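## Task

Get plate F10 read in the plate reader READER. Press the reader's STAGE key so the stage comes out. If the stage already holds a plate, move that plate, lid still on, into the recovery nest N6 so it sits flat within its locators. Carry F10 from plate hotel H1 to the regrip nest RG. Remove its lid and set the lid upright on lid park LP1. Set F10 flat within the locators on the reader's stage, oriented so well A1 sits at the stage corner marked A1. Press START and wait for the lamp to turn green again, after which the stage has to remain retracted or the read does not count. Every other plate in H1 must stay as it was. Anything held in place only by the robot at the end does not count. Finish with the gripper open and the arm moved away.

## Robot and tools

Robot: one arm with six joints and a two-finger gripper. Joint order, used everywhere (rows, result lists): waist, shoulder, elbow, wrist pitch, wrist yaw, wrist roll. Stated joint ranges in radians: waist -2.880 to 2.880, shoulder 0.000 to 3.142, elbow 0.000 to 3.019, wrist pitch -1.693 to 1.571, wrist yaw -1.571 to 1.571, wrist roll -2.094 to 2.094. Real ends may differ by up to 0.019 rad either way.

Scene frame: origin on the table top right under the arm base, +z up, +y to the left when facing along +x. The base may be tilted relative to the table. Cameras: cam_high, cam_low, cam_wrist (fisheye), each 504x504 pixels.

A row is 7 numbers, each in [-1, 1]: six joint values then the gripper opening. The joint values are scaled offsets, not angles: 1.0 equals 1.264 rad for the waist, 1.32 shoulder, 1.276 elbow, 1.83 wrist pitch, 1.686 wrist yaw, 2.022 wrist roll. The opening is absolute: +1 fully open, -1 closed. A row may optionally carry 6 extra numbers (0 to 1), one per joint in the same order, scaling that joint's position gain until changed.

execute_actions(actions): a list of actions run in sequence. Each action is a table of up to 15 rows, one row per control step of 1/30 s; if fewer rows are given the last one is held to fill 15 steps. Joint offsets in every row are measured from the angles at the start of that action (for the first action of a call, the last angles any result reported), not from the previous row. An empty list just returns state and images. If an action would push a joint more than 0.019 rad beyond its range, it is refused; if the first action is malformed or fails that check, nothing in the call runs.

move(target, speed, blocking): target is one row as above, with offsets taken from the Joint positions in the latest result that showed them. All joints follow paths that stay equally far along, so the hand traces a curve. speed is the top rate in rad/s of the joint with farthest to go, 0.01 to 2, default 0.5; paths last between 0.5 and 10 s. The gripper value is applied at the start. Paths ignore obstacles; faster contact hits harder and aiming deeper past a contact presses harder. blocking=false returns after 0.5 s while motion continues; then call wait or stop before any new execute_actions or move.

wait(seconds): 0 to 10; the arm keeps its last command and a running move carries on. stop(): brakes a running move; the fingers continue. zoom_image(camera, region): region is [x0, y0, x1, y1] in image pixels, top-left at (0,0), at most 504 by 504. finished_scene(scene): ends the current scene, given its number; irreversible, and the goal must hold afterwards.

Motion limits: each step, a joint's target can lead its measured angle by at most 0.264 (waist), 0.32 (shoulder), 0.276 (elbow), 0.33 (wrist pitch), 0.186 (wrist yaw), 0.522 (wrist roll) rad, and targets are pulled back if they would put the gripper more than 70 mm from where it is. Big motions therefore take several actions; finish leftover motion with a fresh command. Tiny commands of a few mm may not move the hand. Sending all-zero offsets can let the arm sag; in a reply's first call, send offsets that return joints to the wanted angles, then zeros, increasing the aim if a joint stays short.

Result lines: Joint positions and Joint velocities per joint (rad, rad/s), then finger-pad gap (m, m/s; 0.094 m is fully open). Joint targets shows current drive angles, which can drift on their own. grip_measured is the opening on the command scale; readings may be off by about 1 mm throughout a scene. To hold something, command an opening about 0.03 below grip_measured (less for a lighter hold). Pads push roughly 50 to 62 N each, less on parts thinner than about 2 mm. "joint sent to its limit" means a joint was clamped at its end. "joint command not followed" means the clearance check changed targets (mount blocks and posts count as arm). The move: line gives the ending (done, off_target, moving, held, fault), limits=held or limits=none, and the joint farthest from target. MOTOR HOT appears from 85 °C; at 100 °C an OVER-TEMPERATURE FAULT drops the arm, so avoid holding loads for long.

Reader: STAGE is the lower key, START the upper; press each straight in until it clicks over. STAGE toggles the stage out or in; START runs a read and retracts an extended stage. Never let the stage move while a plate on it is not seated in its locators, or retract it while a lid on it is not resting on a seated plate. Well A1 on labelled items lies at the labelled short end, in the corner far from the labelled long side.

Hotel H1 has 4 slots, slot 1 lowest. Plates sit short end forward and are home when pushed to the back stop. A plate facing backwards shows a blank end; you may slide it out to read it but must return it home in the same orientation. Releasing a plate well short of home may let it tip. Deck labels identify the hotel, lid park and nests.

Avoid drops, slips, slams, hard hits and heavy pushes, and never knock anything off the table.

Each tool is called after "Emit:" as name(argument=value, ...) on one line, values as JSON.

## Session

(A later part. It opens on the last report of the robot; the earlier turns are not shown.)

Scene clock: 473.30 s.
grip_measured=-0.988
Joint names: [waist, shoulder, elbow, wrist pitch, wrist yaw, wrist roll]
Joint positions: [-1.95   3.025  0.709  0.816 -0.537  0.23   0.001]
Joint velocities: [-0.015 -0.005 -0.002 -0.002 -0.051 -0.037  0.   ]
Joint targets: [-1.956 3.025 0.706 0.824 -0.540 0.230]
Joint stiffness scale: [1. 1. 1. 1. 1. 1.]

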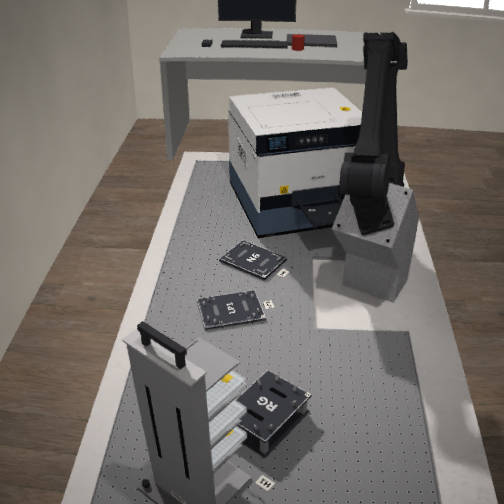

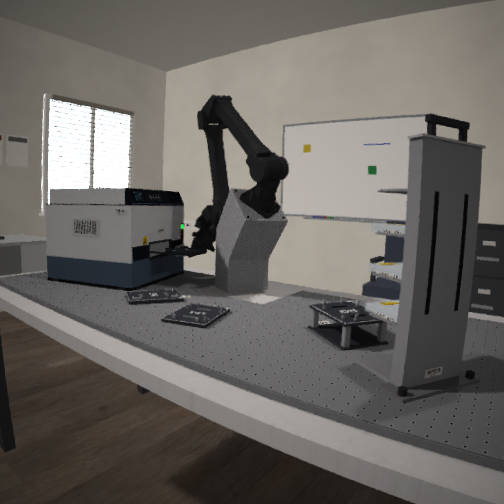

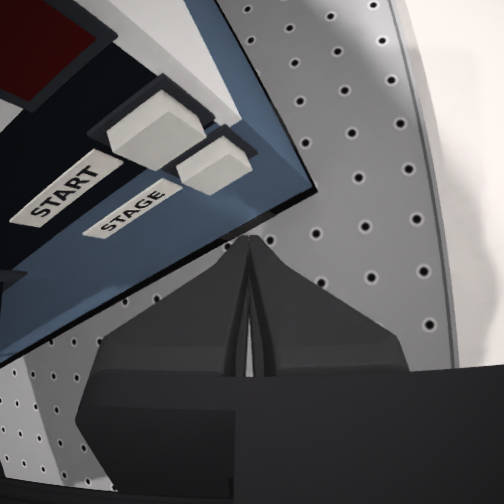

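Emit:
execute_actions(actions=[[[-0.0027,0.014063,0.004974,0.018872,0.0001,0,0.76],[-0.0055,0.015325,0.005775,0.019738,0.0002,0,0.76],[-0.0085,0.01734,0.007056,0.021121,0.0005,0,0.76],[-0.0089,0.020002,0.008748,0.022946,0.0008,0,0.76],[-0.0094,0.023146,0.010746,0.025104,0.0012,0,0.76],[-0.01,0.026594,0.012938,0.027469,0.0017,0,0.76],[-0.0106,0.030148,0.015196,0.029908,0.0022,0,0.76],[-0.0111,0.033596,0.017388,0.032273,0.0026,0,0.76],[-0.0116,0.03674,0.019386,0.034431,0.003,0,0.76],[-0.0121,0.039402,0.021078,0.036256,0.0034,0,0.76],[-0.0124,0.041417,0.022359,0.037639,0.0036,0,0.76],[-0.0126,0.042679,0.02316,0.038505,0.0038,0,0.76],[-0.01266,0.043106,0.023432,0.038798,0.003855,0,0.76]]])

Scene clock: 935.73 s.
grip_measured=+0.791
Joint names: [waist, shoulder, elbow, wrist pitch, wrist yaw, wrist roll]
Joint positions: [1.    1.727 0.34  1.393 0.155 0.106 0.084]
Joint velocities: [-0.005  0.034 -0.012  0.002 -0.051  0.022  0.001]
Joint targets: [0.988 1.749 0.345 1.429 0.159 0.106]
Joint stiffness scale: [1. 1. 1. 1. 1. 1.]

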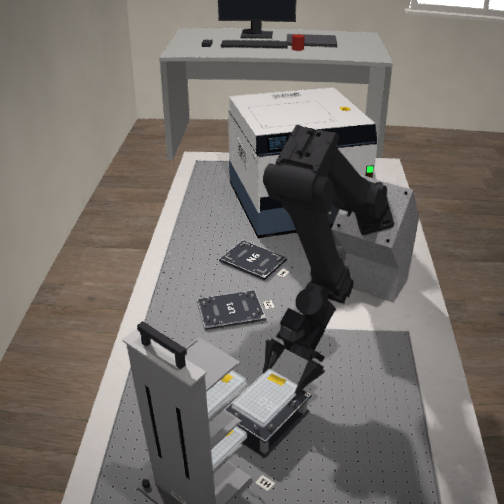

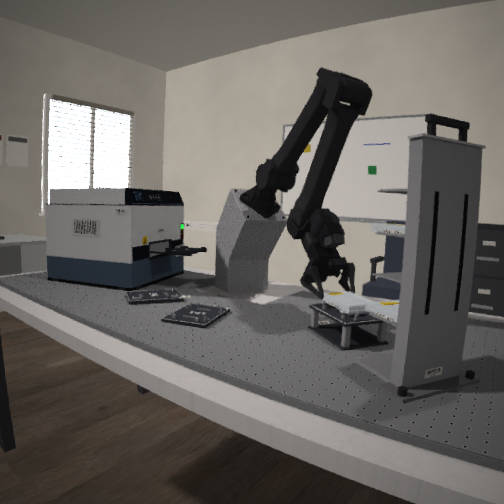

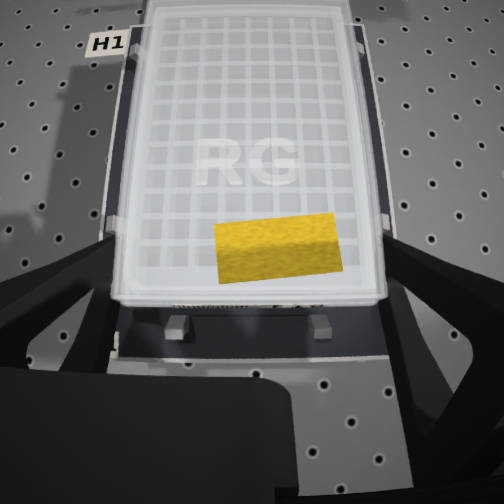

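Emit:
wait(seconds=0)

Emit:
zoom_image(camera="cam_wrist", region=[90, 270, 410, 380])

Emit:
zoom_image(camera="cam_wrist", region=[90, 0, 410, 110])

Scene clock: 939.90 s.
grip_measured=+0.791
Joint names: [waist, shoulder, elbow, wrist pitch, wrist yaw, wrist roll]
Joint positions: [1.    1.728 0.34  1.395 0.155 0.106 0.084]
Joint velocities: [-0.005 -0.005 -0.002 -0.012  0.007 -0.051 -0.001]
Joint targets: [0.988 1.749 0.345 1.429 0.159 0.106]
Joint stiffness scale: [1. 1. 1. 1. 1. 1.]

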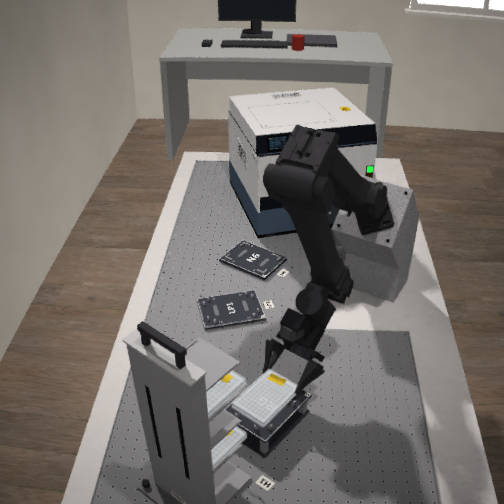

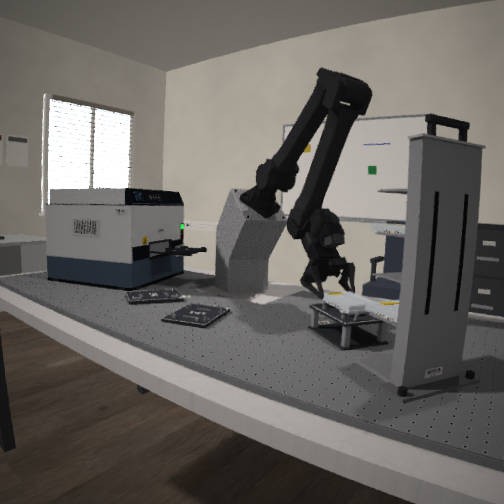

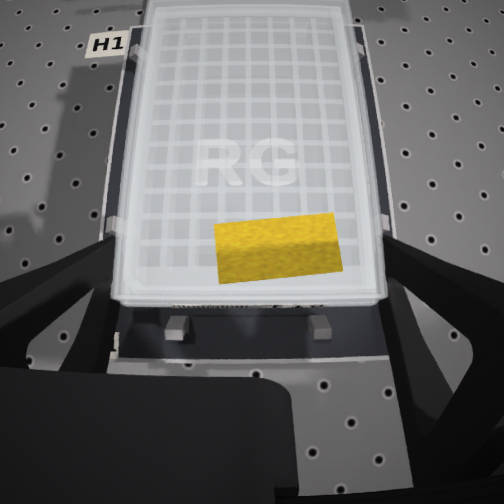

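Region (90, 270, 410, 380) of cam_wrist's 504x504 image, scaled by 1.575, with more detail than that image has; it fills the top 173 rows of this view, and the rest is white.

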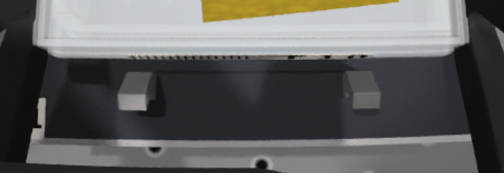

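Region (90, 0, 410, 110) of cam_wrist's 504x504 image, scaled by 1.575, with more detail than that image has; it fills the top 173 rows of this view, and the rest is white.

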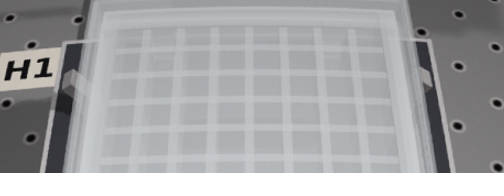

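Emit:
zoom_image(camera="cam_wrist", region=[110, 10, 190, 90])

Emit:
zoom_image(camera="cam_wrist", region=[310, 10, 390, 90])

Emit:
zoom_image(camera="cam_wrist", region=[140, 290, 220, 370])

Emit:
zoom_image(camera="cam_wrist", region=[280, 290, 360, 370])

Region (110, 10, 190, 90) of cam_wrist's 504x504 image, scaled by 6.300, with more detail than that image has.

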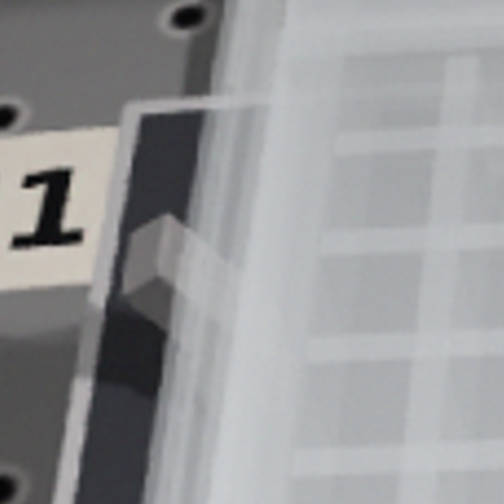

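Region (310, 10, 390, 90) of cam_wrist's 504x504 image, scaled by 6.300, with more detail than that image has.

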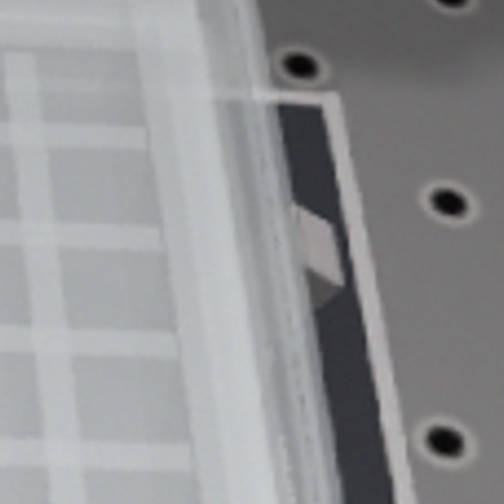

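Region (140, 290, 220, 370) of cam_wrist's 504x504 image, scaled by 6.300, with more detail than that image has.

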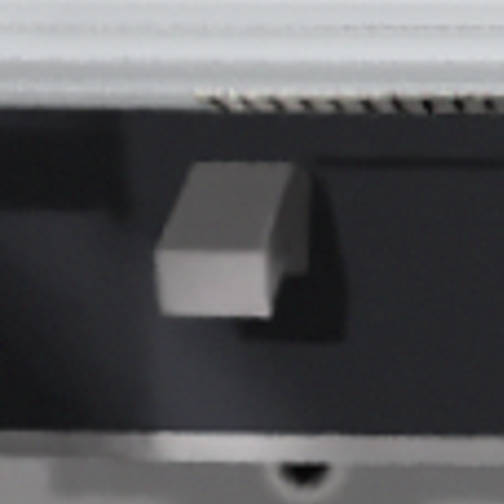

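Region (280, 290, 360, 370) of cam_wrist's 504x504 image, scaled by 6.300, with more detail than that image has.

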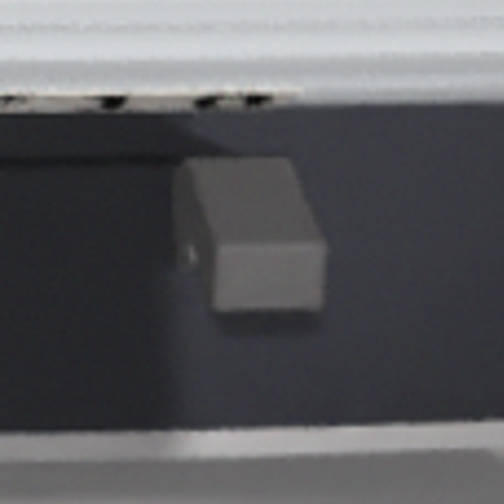

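Emit:
zoom_image(camera="cam_low", region=[300, 265, 410, 345])

Emit:
zoom_image(camera="cam_wrist", region=[90, 190, 170, 310])

Emit:
zoom_image(camera="cam_wrist", region=[330, 190, 410, 310])

Region (300, 265, 410, 345) of cam_low's 504x504 image, scaled by 4.582, with more detail than that image has; it fills the top 367 rows of this view, and the rest is white.

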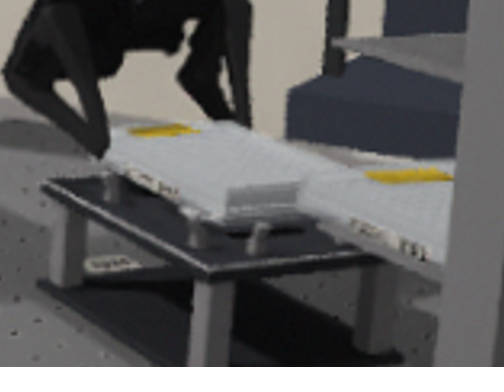

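Region (90, 190, 170, 310) of cam_wrist's 504x504 image, scaled by 4.200, with more detail than that image has.

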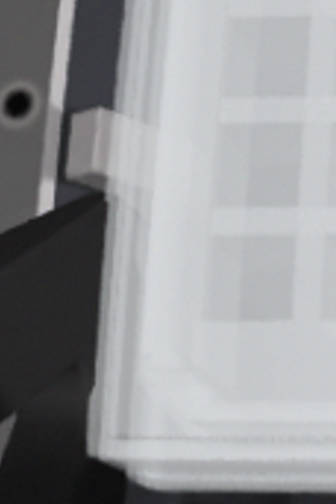

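Region (330, 190, 410, 310) of cam_wrist's 504x504 image, scaled by 4.200, with more detail than that image has.

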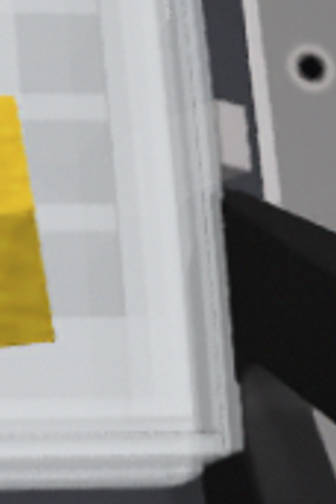

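Emit:
execute_actions(actions=[[[-0.006,0.01653,0.004183,0.01881,0.002,0,0.76],[-0.002,0.018362,0.004965,0.019493,0.001,0,0.76],[0.002,0.021289,0.006214,0.020585,0,0,0.76],[0.004,0.025155,0.007862,0.022026,0,0,0.76],[0.0045,0.029722,0.009811,0.023728,0,0,0.76],[0.0045,0.03473,0.011947,0.025595,0,0,0.76],[0.0045,0.039892,0.014149,0.027519,0,0,0.76],[0.0045,0.0449,0.016286,0.029386,0,0,0.76],[0.0045,0.049467,0.018234,0.031089,0,0,0.76],[0.0045,0.053332,0.019883,0.03253,0,0,0.76],[0.0045,0.05626,0.021132,0.033621,0,0,0.76],[0.0045,0.058092,0.021914,0.034304,0,0,0.76],[0.0045,0.058712,0.022179,0.034536,0,0,0.76]]])

Scene clock: 999.70 s.
grip_measured=+0.791
Joint names: [waist, shoulder, elbow, wrist pitch, wrist yaw, wrist roll]
Joint positions: [1.    1.783 0.361 1.427 0.155 0.106 0.084]
Joint velocities: [ 0.005  0.034  0.027 -0.012  0.007 -0.022  0.   ]
Joint targets: [1.005 1.805 0.368 1.458 0.155 0.106]
Joint stiffness scale: [1. 1. 1. 1. 1. 1.]

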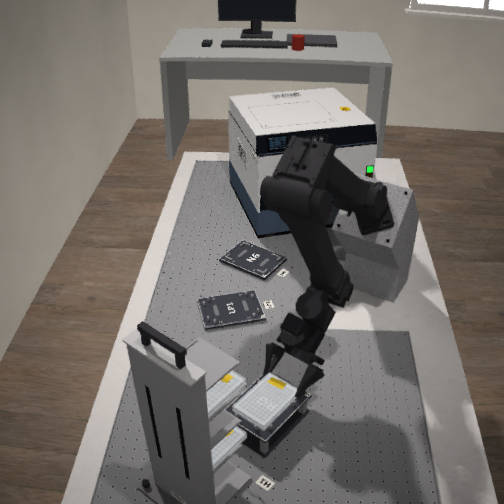

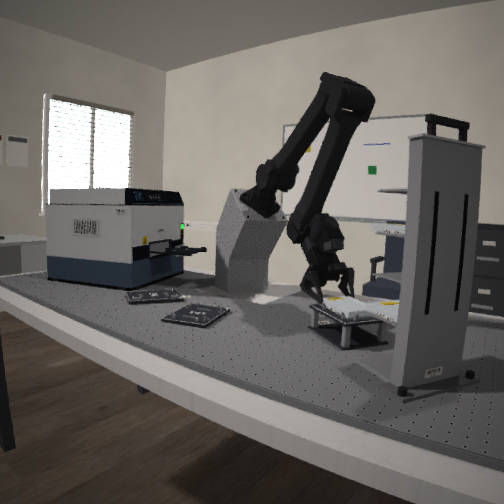

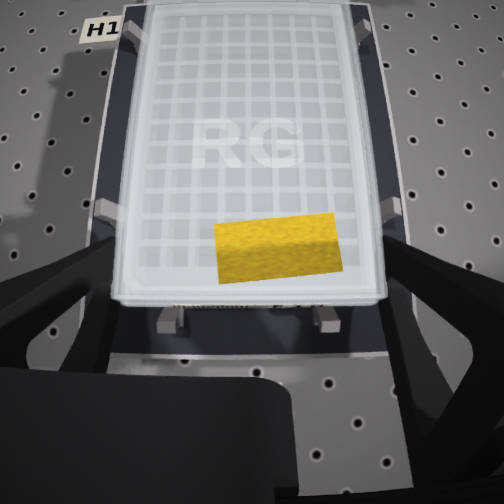

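Emit:
wait(seconds=0)

Emit:
zoom_image(camera="cam_wrist", region=[140, 290, 220, 370])

Emit:
zoom_image(camera="cam_wrist", region=[280, 290, 360, 370])

Emit:
zoom_image(camera="cam_low", region=[300, 275, 410, 345])

Scene clock: 1003.03 s.
grip_measured=+0.791
Joint names: [waist, shoulder, elbow, wrist pitch, wrist yaw, wrist roll]
Joint positions: [1.    1.783 0.362 1.427 0.155 0.106 0.084]
Joint velocities: [-0.005  0.005 -0.007  0.012 -0.022 -0.081  0.   ]
Joint targets: [1.005 1.805 0.368 1.458 0.155 0.106]
Joint stiffness scale: [1. 1. 1. 1. 1. 1.]

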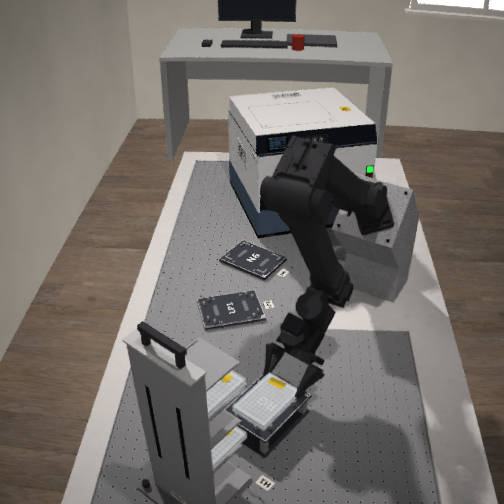

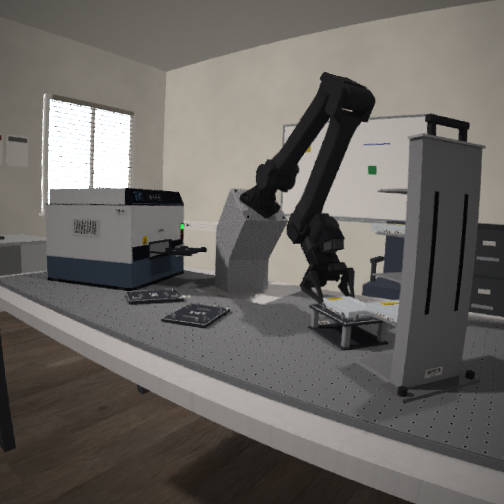

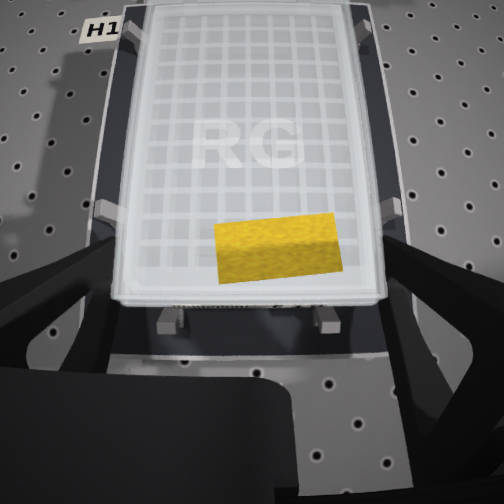

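Region (140, 290, 220, 370) of cam_wrist's 504x504 image, scaled by 6.300, with more detail than that image has.

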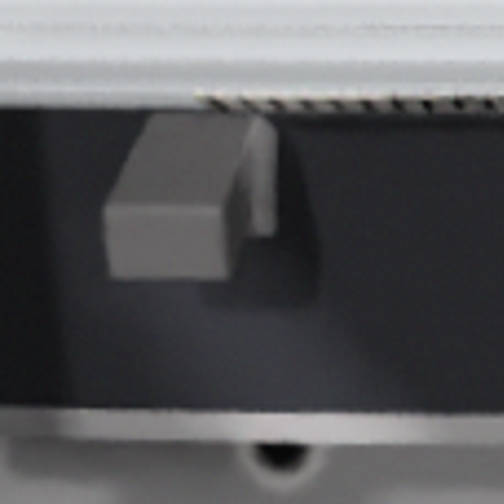

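Region (280, 290, 360, 370) of cam_wrist's 504x504 image, scaled by 6.300, with more detail than that image has.

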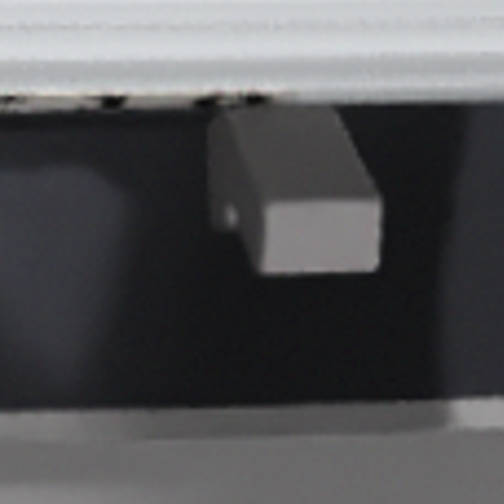

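Region (300, 275, 410, 345) of cam_low's 504x504 image, scaled by 4.582, with more detail than that image has; it fills the top 321 rows of this view, and the rest is white.

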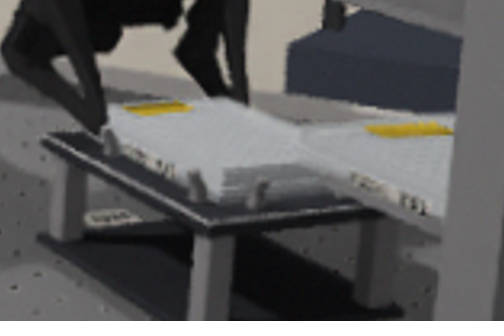

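Emit:
execute_actions(actions=[[[0.002,0.0091,0.0024,0.0137,0,0,0.80],[0,0,0.0024,0.0082,0,0,0.84],[0,-0.0076,0.0024,0.0027,0,0,0.9],[0,-0.0159,0.0024,-0.0027,0,0,0.96],[0,-0.0199,0.0024,-0.0082,0,0,1],[0,-0.0272,0.0024,-0.0139,0,0,1],[0,-0.0377,0.0024,-0.0194,0,0,1],[0,-0.0512,0.0024,-0.0286,0,0,1],[0,-0.0675,0.0024,-0.0414,0,0,1],[0,-0.0861,0.0024,-0.0576,0,0,1],[-0.0024,-0.107,0.0047,-0.0772,0,0,1],[-0.0047,-0.1295,0.0052,-0.1,0,0,1],[-0.0071,-0.1532,0.0075,-0.126,0,0,1],[-0.0095,-0.1778,0.0119,-0.1548,-0.0018,0,1],[-0.0101,-0.2029,0.019,-0.1863,-0.0029,0,1]],[[-0.011,-0.0817,0.0241,-0.1062,-0.0038,0.002,1],[-0.0123,-0.1061,0.0341,-0.1423,-0.0053,0.004,1],[-0.0141,-0.1295,0.0466,-0.1803,-0.0075,0.006,1],[-0.0161,-0.1514,0.06,-0.2201,-0.0103,0.008,1],[-0.0186,-0.1715,0.0748,-0.2611,-0.0138,0.01,1],[-0.0214,-0.1894,0.0918,-0.3033,-0.0177,0.012,1],[-0.0244,-0.2047,0.1091,-0.3462,-0.0221,0.0133,1],[-0.0277,-0.2173,0.1273,-0.3897,-0.027,0.01385,1],[-0.0312,-0.2267,0.147,-0.4332,-0.0322,0.01385,1],[-0.0348,-0.2329,0.1665,-0.4766,-0.0378,0.01385,1],[-0.0385,-0.2358,0.1865,-0.5196,-0.0436,0.01385,1],[-0.0424,-0.2359,0.2074,-0.5617,-0.0495,0.01385,1],[-0.0462,-0.2359,0.2274,-0.6028,-0.0556,0.01385,1],[-0.05,-0.2359,0.2473,-0.6426,-0.0617,0.01385,1],[-0.0537,-0.2359,0.2675,-0.6805,-0.0677,0.01385,1]],[[-0.0193,-0.009,0.0616,-0.1259,-0.0133,0.003,1],[-0.0228,-0.006,0.0803,-0.1598,-0.019,0,1],[-0.0259,-0.003,0.0972,-0.1913,-0.0244,0,1],[-0.0289,0,0.1136,-0.2201,-0.0294,0,1],[-0.0316,0,0.128,-0.246,-0.034,0,1],[-0.0339,0,0.1408,-0.2688,-0.0382,0,1],[-0.0358,0,0.152,-0.2884,-0.0418,0,1],[-0.0374,0,0.1615,-0.3046,-0.0448,0,1],[-0.0387,0,0.1691,-0.3175,-0.0473,0,1],[-0.0394,0,0.1748,-0.3266,-0.0491,0,1],[-0.0398,0,0.1785,-0.3322,-0.0503,0,1],[-0.0398,0,0.1802,-0.334,-0.0508,0,1],[-0.0398,0,0.1803,-0.334,-0.0508,0,1]]])

Scene clock: 1124.53 s.
grip_measured=+1.000
Joint names: [waist, shoulder, elbow, wrist pitch, wrist yaw, wrist roll]
Joint positions: [ 0.911  1.292  0.869 -0.472 -0.029  0.121  0.094]
Joint velocities: [-0.005  0.005 -0.002 -0.081 -0.037 -0.066  0.   ]
Joint targets: [0.901 1.292 0.889 -0.497 -0.033 0.121]
Joint stiffness scale: [1. 1. 1. 1. 1. 1.]

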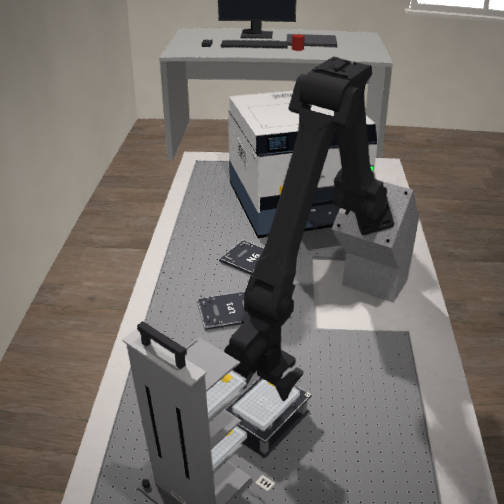

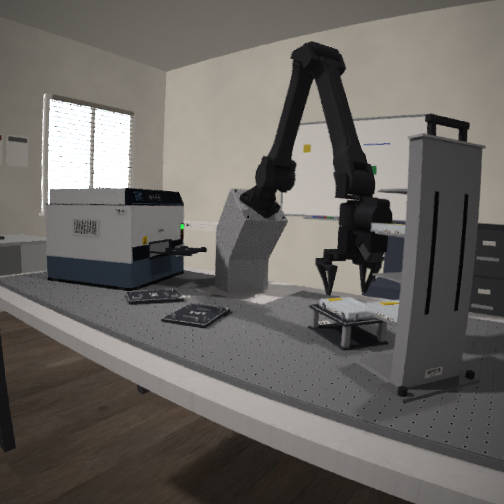

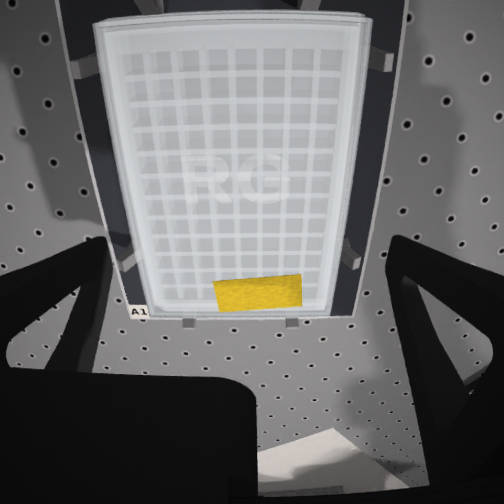

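Emit:
wait(seconds=0)

Emit:
zoom_image(camera="cam_wrist", region=[60, 0, 150, 90])

Emit:
zoom_image(camera="cam_wrist", region=[320, 0, 410, 90])

Emit:
zoom_image(camera="cam_wrist", region=[110, 240, 200, 330])

Emit:
zoom_image(camera="cam_wrist", region=[280, 240, 370, 330])

Scene clock: 1128.90 s.
grip_measured=+1.000
Joint names: [waist, shoulder, elbow, wrist pitch, wrist yaw, wrist roll]
Joint positions: [ 0.911  1.292  0.869 -0.478 -0.029  0.121  0.094]
Joint velocities: [ 0.005 -0.015 -0.002 -0.007  0.037  0.007  0.   ]
Joint targets: [0.901 1.292 0.889 -0.497 -0.033 0.121]
Joint stiffness scale: [1. 1. 1. 1. 1. 1.]

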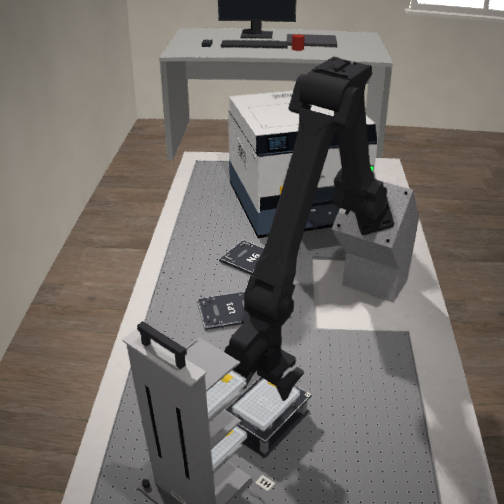

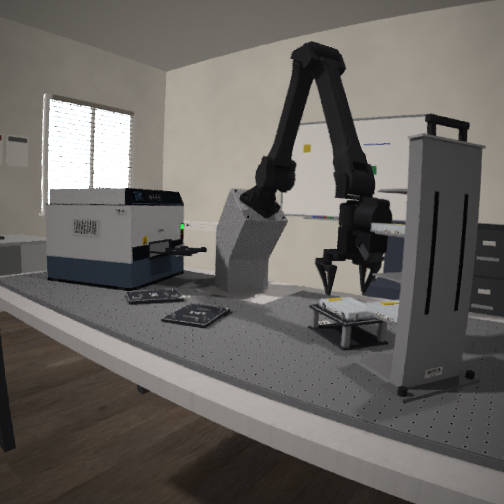

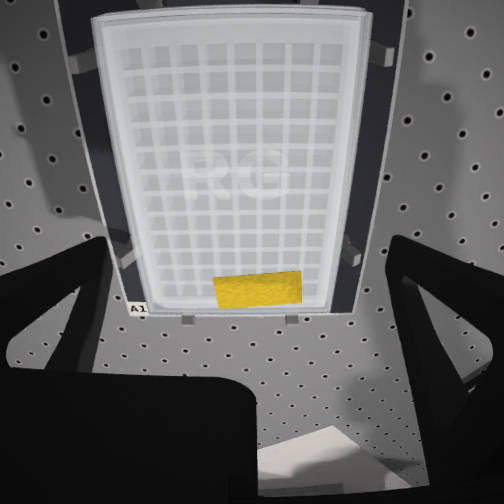

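Region (60, 0, 150, 90) of cam_wrist's 504x504 image, scaled by 5.600, with more detail than that image has.

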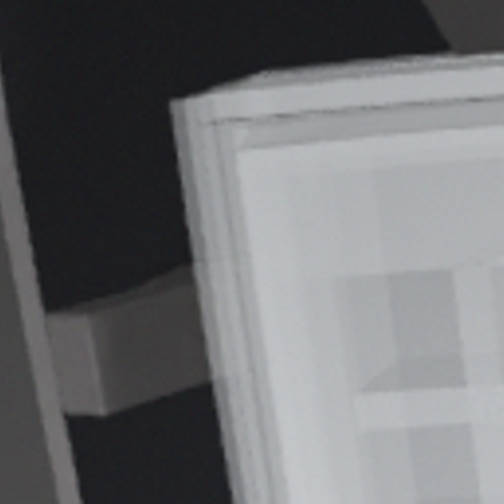

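Region (320, 0, 410, 90) of cam_wrist's 504x504 image, scaled by 5.600, with more detail than that image has.

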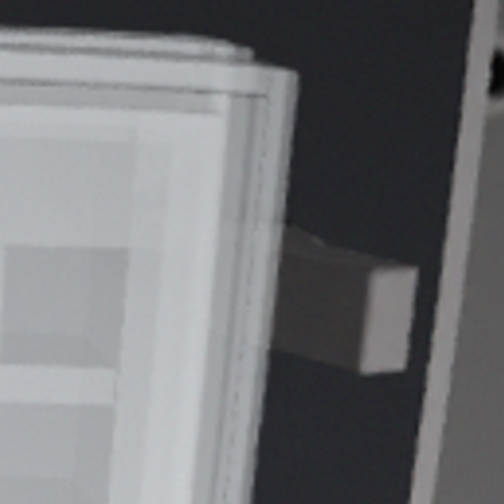

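Region (110, 240, 200, 330) of cam_wrist's 504x504 image, scaled by 5.600, with more detail than that image has.

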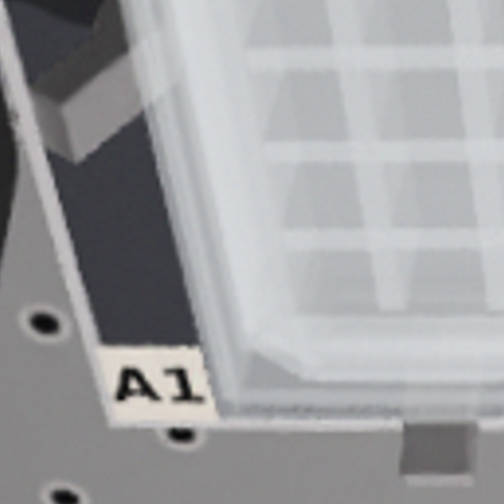

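Region (280, 240, 370, 330) of cam_wrist's 504x504 image, scaled by 5.600, with more detail than that image has.

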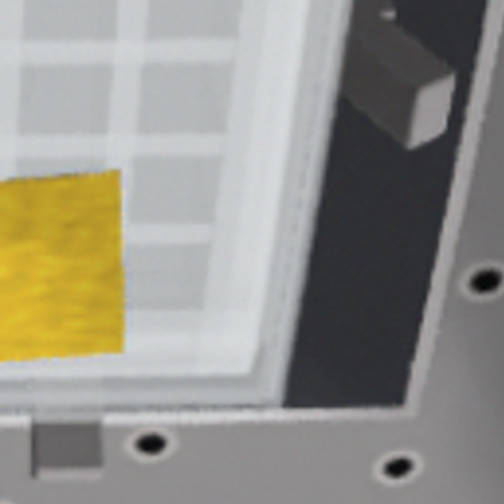

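Emit:
execute_actions(actions=[[[0,0.0084,0.0158,0.0008,0,0.003,1],[0.0063,0.017,0.0161,0.0128,0.0024,0.006,1],[0.0103,0.0233,0.0165,0.0224,0.0033,0.008,1],[0.0127,0.0286,0.0171,0.0271,0.0038,0.0095,1],[0.015,0.0348,0.0178,0.0327,0.0043,0.0105,1],[0.0174,0.0417,0.0186,0.0387,0.005,0.0109,1],[0.019,0.0488,0.0194,0.045,0.0056,0.0109,1],[0.0198,0.0557,0.0202,0.0511,0.0062,0.0109,1],[0.0198,0.062,0.0209,0.0567,0.0068,0.0109,1],[0.0198,0.0673,0.0215,0.0614,0.0072,0.0109,1],[0.0198,0.0713,0.022,0.0649,0.0076,0.0109,1],[0.0198,0.0738,0.0222,0.0672,0.0078,0.0109,1],[0.0198,0.0746,0.0223,0.0679,0.0079,0.0109,1]]])

Scene clock: 1165.70 s.
grip_measured=+1.000
Joint names: [waist, shoulder, elbow, wrist pitch, wrist yaw, wrist roll]
Joint positions: [ 0.927  1.367  0.876 -0.377 -0.02   0.132  0.094]
Joint velocities: [-0.005  0.122 -0.007  0.007  0.066 -0.007  0.   ]
Joint targets: [0.936 1.390 0.897 -0.354 -0.015 0.143]
Joint stiffness scale: [1. 1. 1. 1. 1. 1.]

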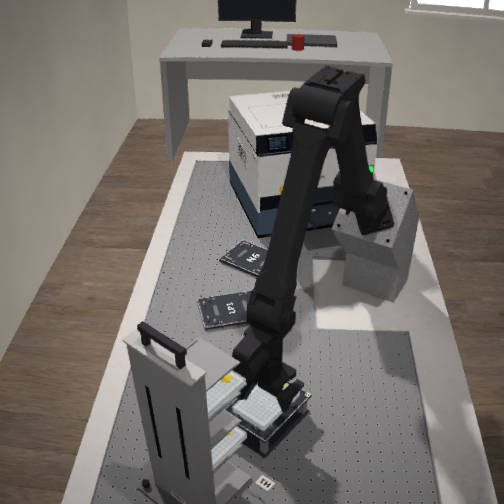

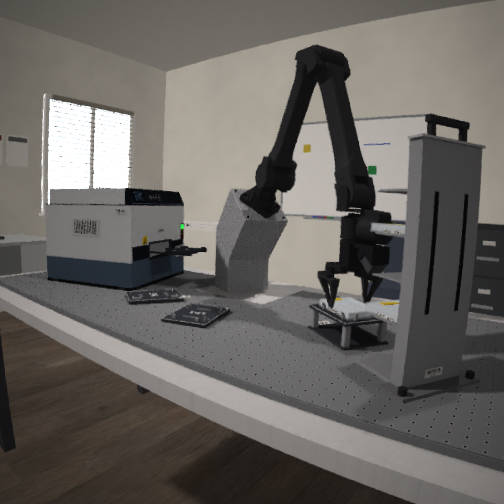

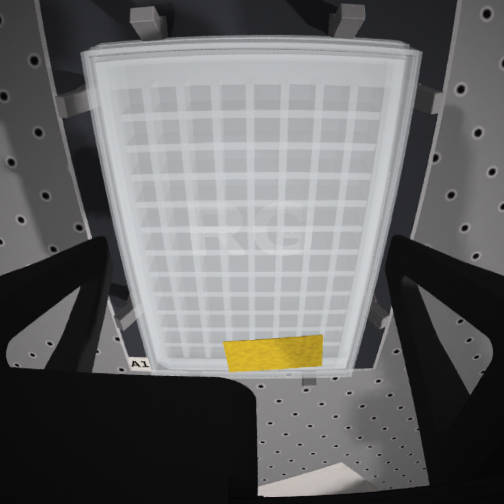

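Emit:
wait(seconds=0)

Emit:
zoom_image(camera="cam_wrist", region=[60, 30, 130, 100])

Emit:
zoom_image(camera="cam_wrist", region=[370, 30, 440, 100])

Emit:
zoom_image(camera="cam_wrist", region=[300, 320, 390, 410])

Emit:
zoom_image(camera="cam_wrist", region=[70, 220, 430, 290])

Scene clock: 1169.97 s.
grip_measured=+1.000
Joint names: [waist, shoulder, elbow, wrist pitch, wrist yaw, wrist roll]
Joint positions: [ 0.927  1.371  0.876 -0.374 -0.02   0.133  0.094]
Joint velocities: [-0.015 -0.015  0.002 -0.017 -0.007 -0.007  0.   ]
Joint targets: [0.936 1.390 0.897 -0.354 -0.015 0.144]
Joint stiffness scale: [1. 1. 1. 1. 1. 1.]

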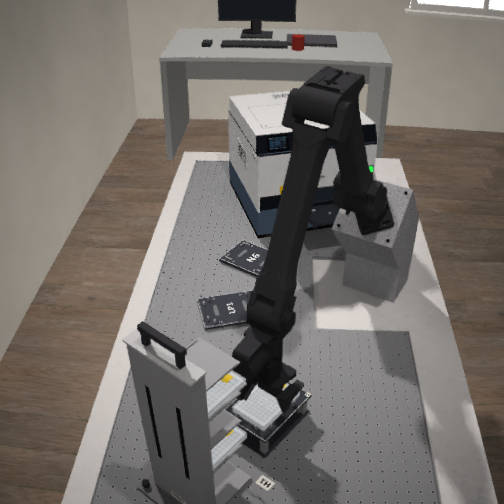

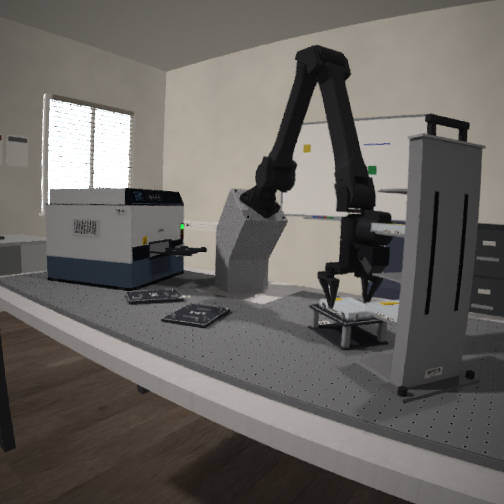

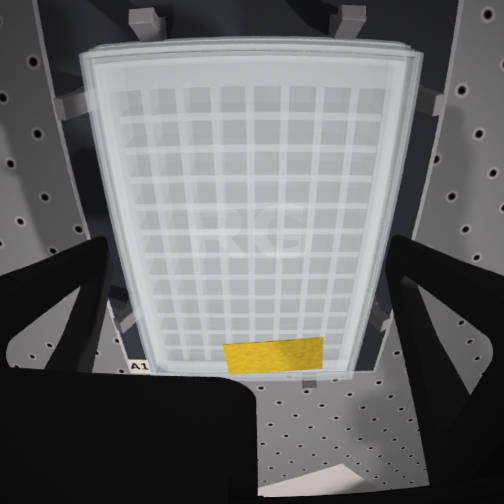

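Region (60, 30, 130, 100) of cam_wrist's 504x504 image, scaled by 7.200, with more detail than that image has.

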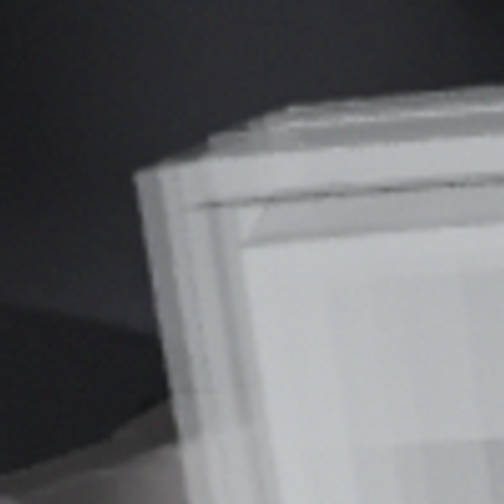

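Region (370, 30, 440, 100) of cam_wrist's 504x504 image, scaled by 7.200, with more detail than that image has.

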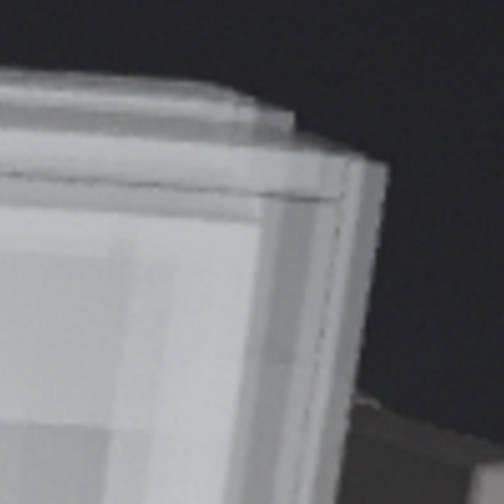

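Region (300, 320, 390, 410) of cam_wrist's 504x504 image, scaled by 5.600, with more detail than that image has.

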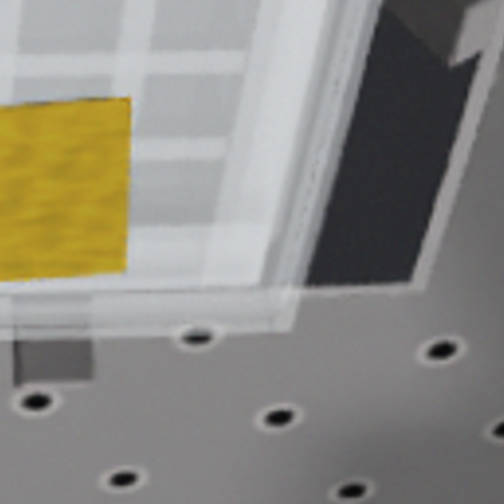

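Region (70, 220, 430, 290) of cam_wrist's 504x504 image, scaled by 1.400, with more detail than that image has; it fills the top 98 rows of this view, and the rest is white.

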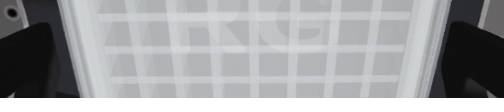

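Emit:
execute_actions(actions=[[[0,0.0091,0.0125,0.0066,0.001,0.003,0.9],[-0.0063,0.0045,0.0094,0.0033,0,0,0.84],[-0.0095,0,0.0071,0,0,0,0.8],[-0.0095,-0.0038,0.0071,-0.0027,0,0,0.78],[-0.0095,-0.0076,0.0071,-0.0055,0,0,0.76],[-0.0095,-0.0106,0.0071,-0.0077,0,0,0.74],[-0.0095,-0.0136,0.0071,-0.0098,0,0,0.74],[-0.0095,-0.0158,0.0071,-0.0116,0,0,0.74],[-0.0095,-0.0179,0.0039,-0.0136,0,0,0.74],[-0.0095,-0.0217,0.0008,-0.0166,0,0,0.74],[-0.0095,-0.0267,-0.0027,-0.0203,0,0,0.74],[-0.0095,-0.033,-0.0038,-0.0239,0,0,0.74],[-0.0095,-0.0398,-0.0059,-0.0273,0,0,0.74],[-0.0097,-0.0467,-0.0089,-0.03,-0.0018,0,0.74],[-0.0113,-0.0533,-0.0129,-0.0317,-0.0029,0,0.74]],[[-0.0145,-0.0323,-0.0142,-0.0131,-0.0039,0,0.74],[-0.0235,-0.037,-0.0198,-0.0043,-0.0064,0,0.74],[-0.038,-0.0402,-0.0263,0.0044,-0.0111,0,0.74],[-0.0579,-0.0417,-0.0334,0.0132,-0.0184,0,0.74],[-0.083,-0.042,-0.0411,0.0171,-0.0285,0,0.74],[-0.112,-0.0345,-0.0502,0.0214,-0.0409,0,0.74],[-0.1436,-0.0269,-0.059,0.0255,-0.055,0,0.74],[-0.1759,-0.0193,-0.0683,0.0293,-0.0703,0,0.74],[-0.2085,-0.0105,-0.0778,0.0341,-0.0858,0,0.74],[-0.241,-0.0058,-0.0875,0.0408,-0.1012,0,0.74],[-0.2735,0.0025,-0.0982,0.0503,-0.1165,0,0.74],[-0.306,0.0145,-0.1081,0.0612,-0.1316,0,0.74],[-0.3385,0.0298,-0.1179,0.0745,-0.1466,0,0.74],[-0.371,0.0483,-0.1277,0.0891,-0.1614,-0.002,0.74],[-0.4035,0.0692,-0.1371,0.1042,-0.176,-0.004,0.74]],[[-0.0947,0.0721,-0.0304,0.0574,-0.0288,-0.0071,0.74],[-0.1272,0.0967,-0.0391,0.0739,-0.043,-0.0119,0.74],[-0.1597,0.1225,-0.0473,0.09,-0.057,-0.0194,0.74],[-0.1922,0.1488,-0.0548,0.106,-0.0707,-0.0288,0.74],[-0.2248,0.1749,-0.0617,0.1201,-0.084,-0.0393,0.74],[-0.2571,0.2004,-0.0679,0.1331,-0.0971,-0.0498,0.74],[-0.288,0.2246,-0.0733,0.1445,-0.1097,-0.0592,0.74],[-0.3158,0.247,-0.0777,0.1549,-0.1214,-0.0667,0.74],[-0.3392,0.2671,-0.0814,0.1646,-0.1315,-0.0715,0.74],[-0.3573,0.2845,-0.0841,0.1732,-0.1397,-0.0732,0.74],[-0.3698,0.2988,-0.0859,0.1805,-0.1458,-0.0732,0.74],[-0.3773,0.3095,-0.0867,0.1856,-0.1499,-0.0732,0.74],[-0.3807,0.3167,-0.0868,0.1892,-0.1521,-0.0732,0.74],[-0.3817,0.3198,-0.0868,0.1905,-0.1531,-0.0732,0.74],[-0.3817,0.3205,-0.0868,0.1905,-0.1533,-0.0732,0.74]]])

Scene clock: 1290.27 s.
grip_measured=+0.782
Joint names: [waist, shoulder, elbow, wrist pitch, wrist yaw, wrist roll]
Joint positions: [-0.015  1.775  0.618  0.041 -0.541  0.013  0.084]
Joint velocities: [-0.083  0.21  -0.066  0.095 -0.095 -0.081  0.   ]
Joint targets: [0.001 1.776 0.620 0.076 -0.551 -0.015]
Joint stiffness scale: [1. 1. 1. 1. 1. 1.]

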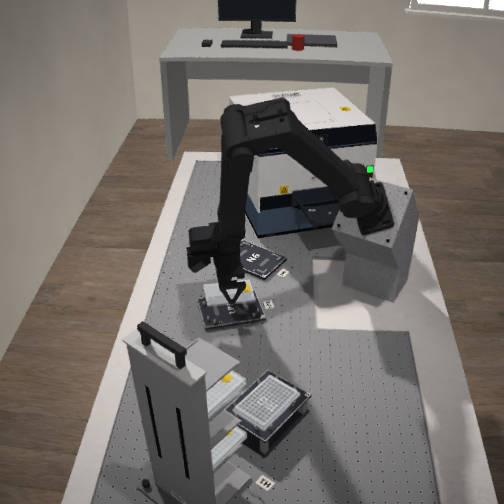

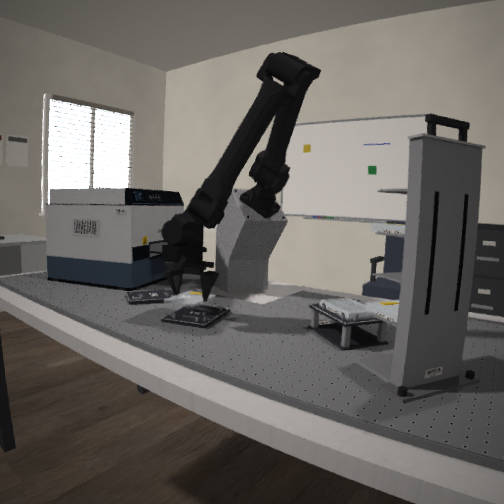

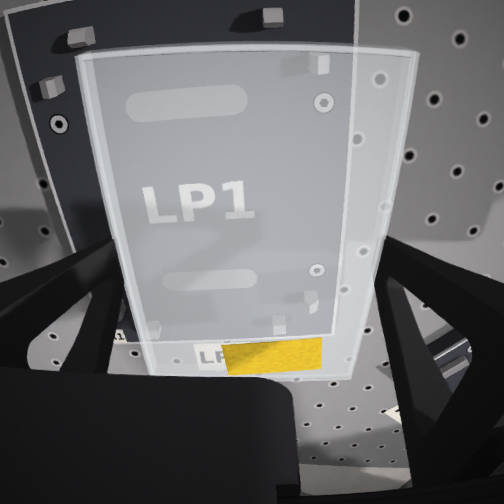

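Emit:
wait(seconds=0)

Emit:
zoom_image(camera="cam_wrist", region=[0, 0, 140, 140])

Emit:
zoom_image(camera="cam_wrist", region=[240, 0, 380, 140])

Emit:
zoom_image(camera="cam_wrist", region=[250, 250, 370, 370])

Emit:
zoom_image(camera="cam_wrist", region=[90, 260, 200, 370])

Scene clock: 1298.33 s.
grip_measured=+0.782
Joint names: [waist, shoulder, elbow, wrist pitch, wrist yaw, wrist roll]
Joint positions: [-0.014  1.78   0.617  0.056 -0.547 -0.005  0.084]
Joint velocities: [-0.015 -0.005  0.007 -0.002 -0.022 -0.037  0.001]
Joint targets: [0.001 1.776 0.620 0.076 -0.551 -0.015]
Joint stiffness scale: [1. 1. 1. 1. 1. 1.]

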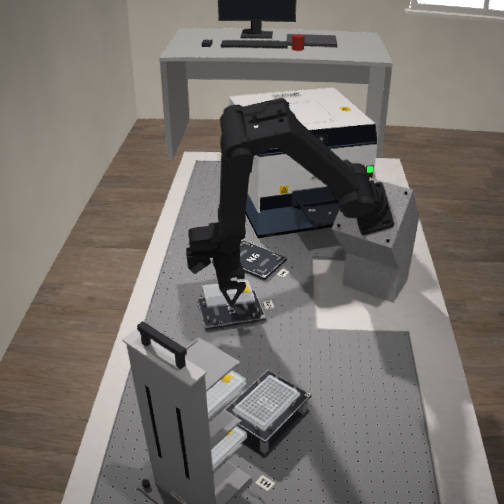

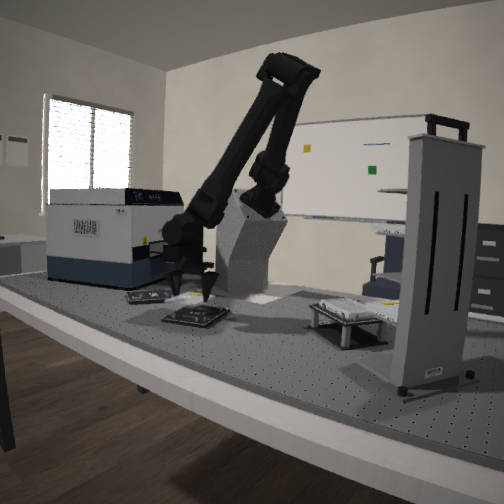

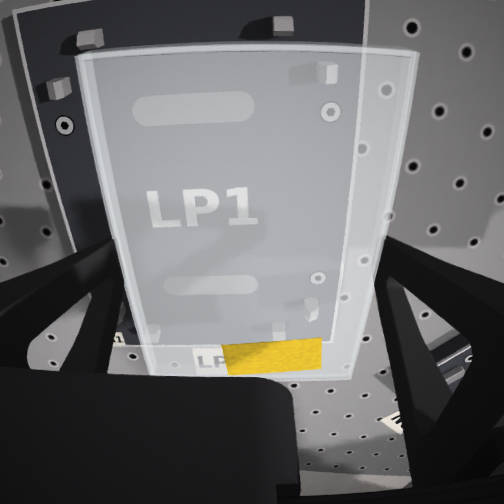

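Region (0, 0, 140, 140) of cam_wrist's 504x504 image, scaled by 3.600, with more detail than that image has.

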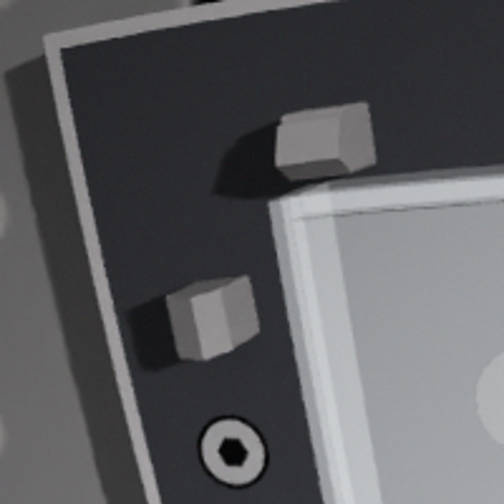

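Region (240, 0, 380, 140) of cam_wrist's 504x504 image, scaled by 3.600, with more detail than that image has.

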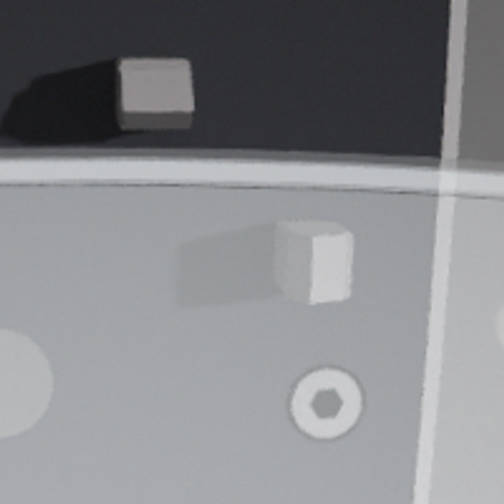

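Region (250, 250, 370, 370) of cam_wrist's 504x504 image, scaled by 4.200, with more detail than that image has.

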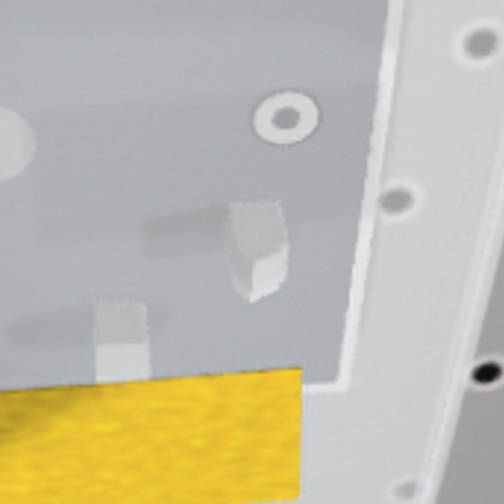

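Region (90, 260, 200, 370) of cam_wrist's 504x504 image, scaled by 4.582, with more detail than that image has.

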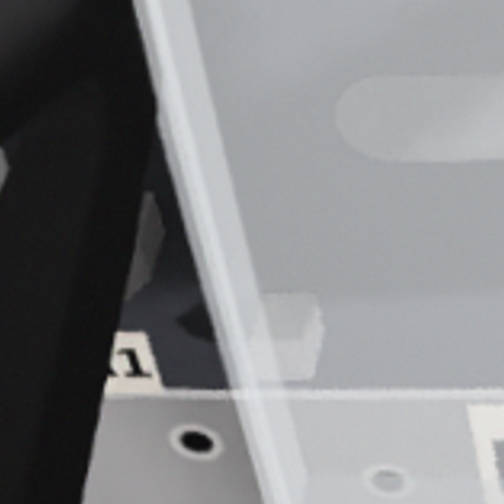

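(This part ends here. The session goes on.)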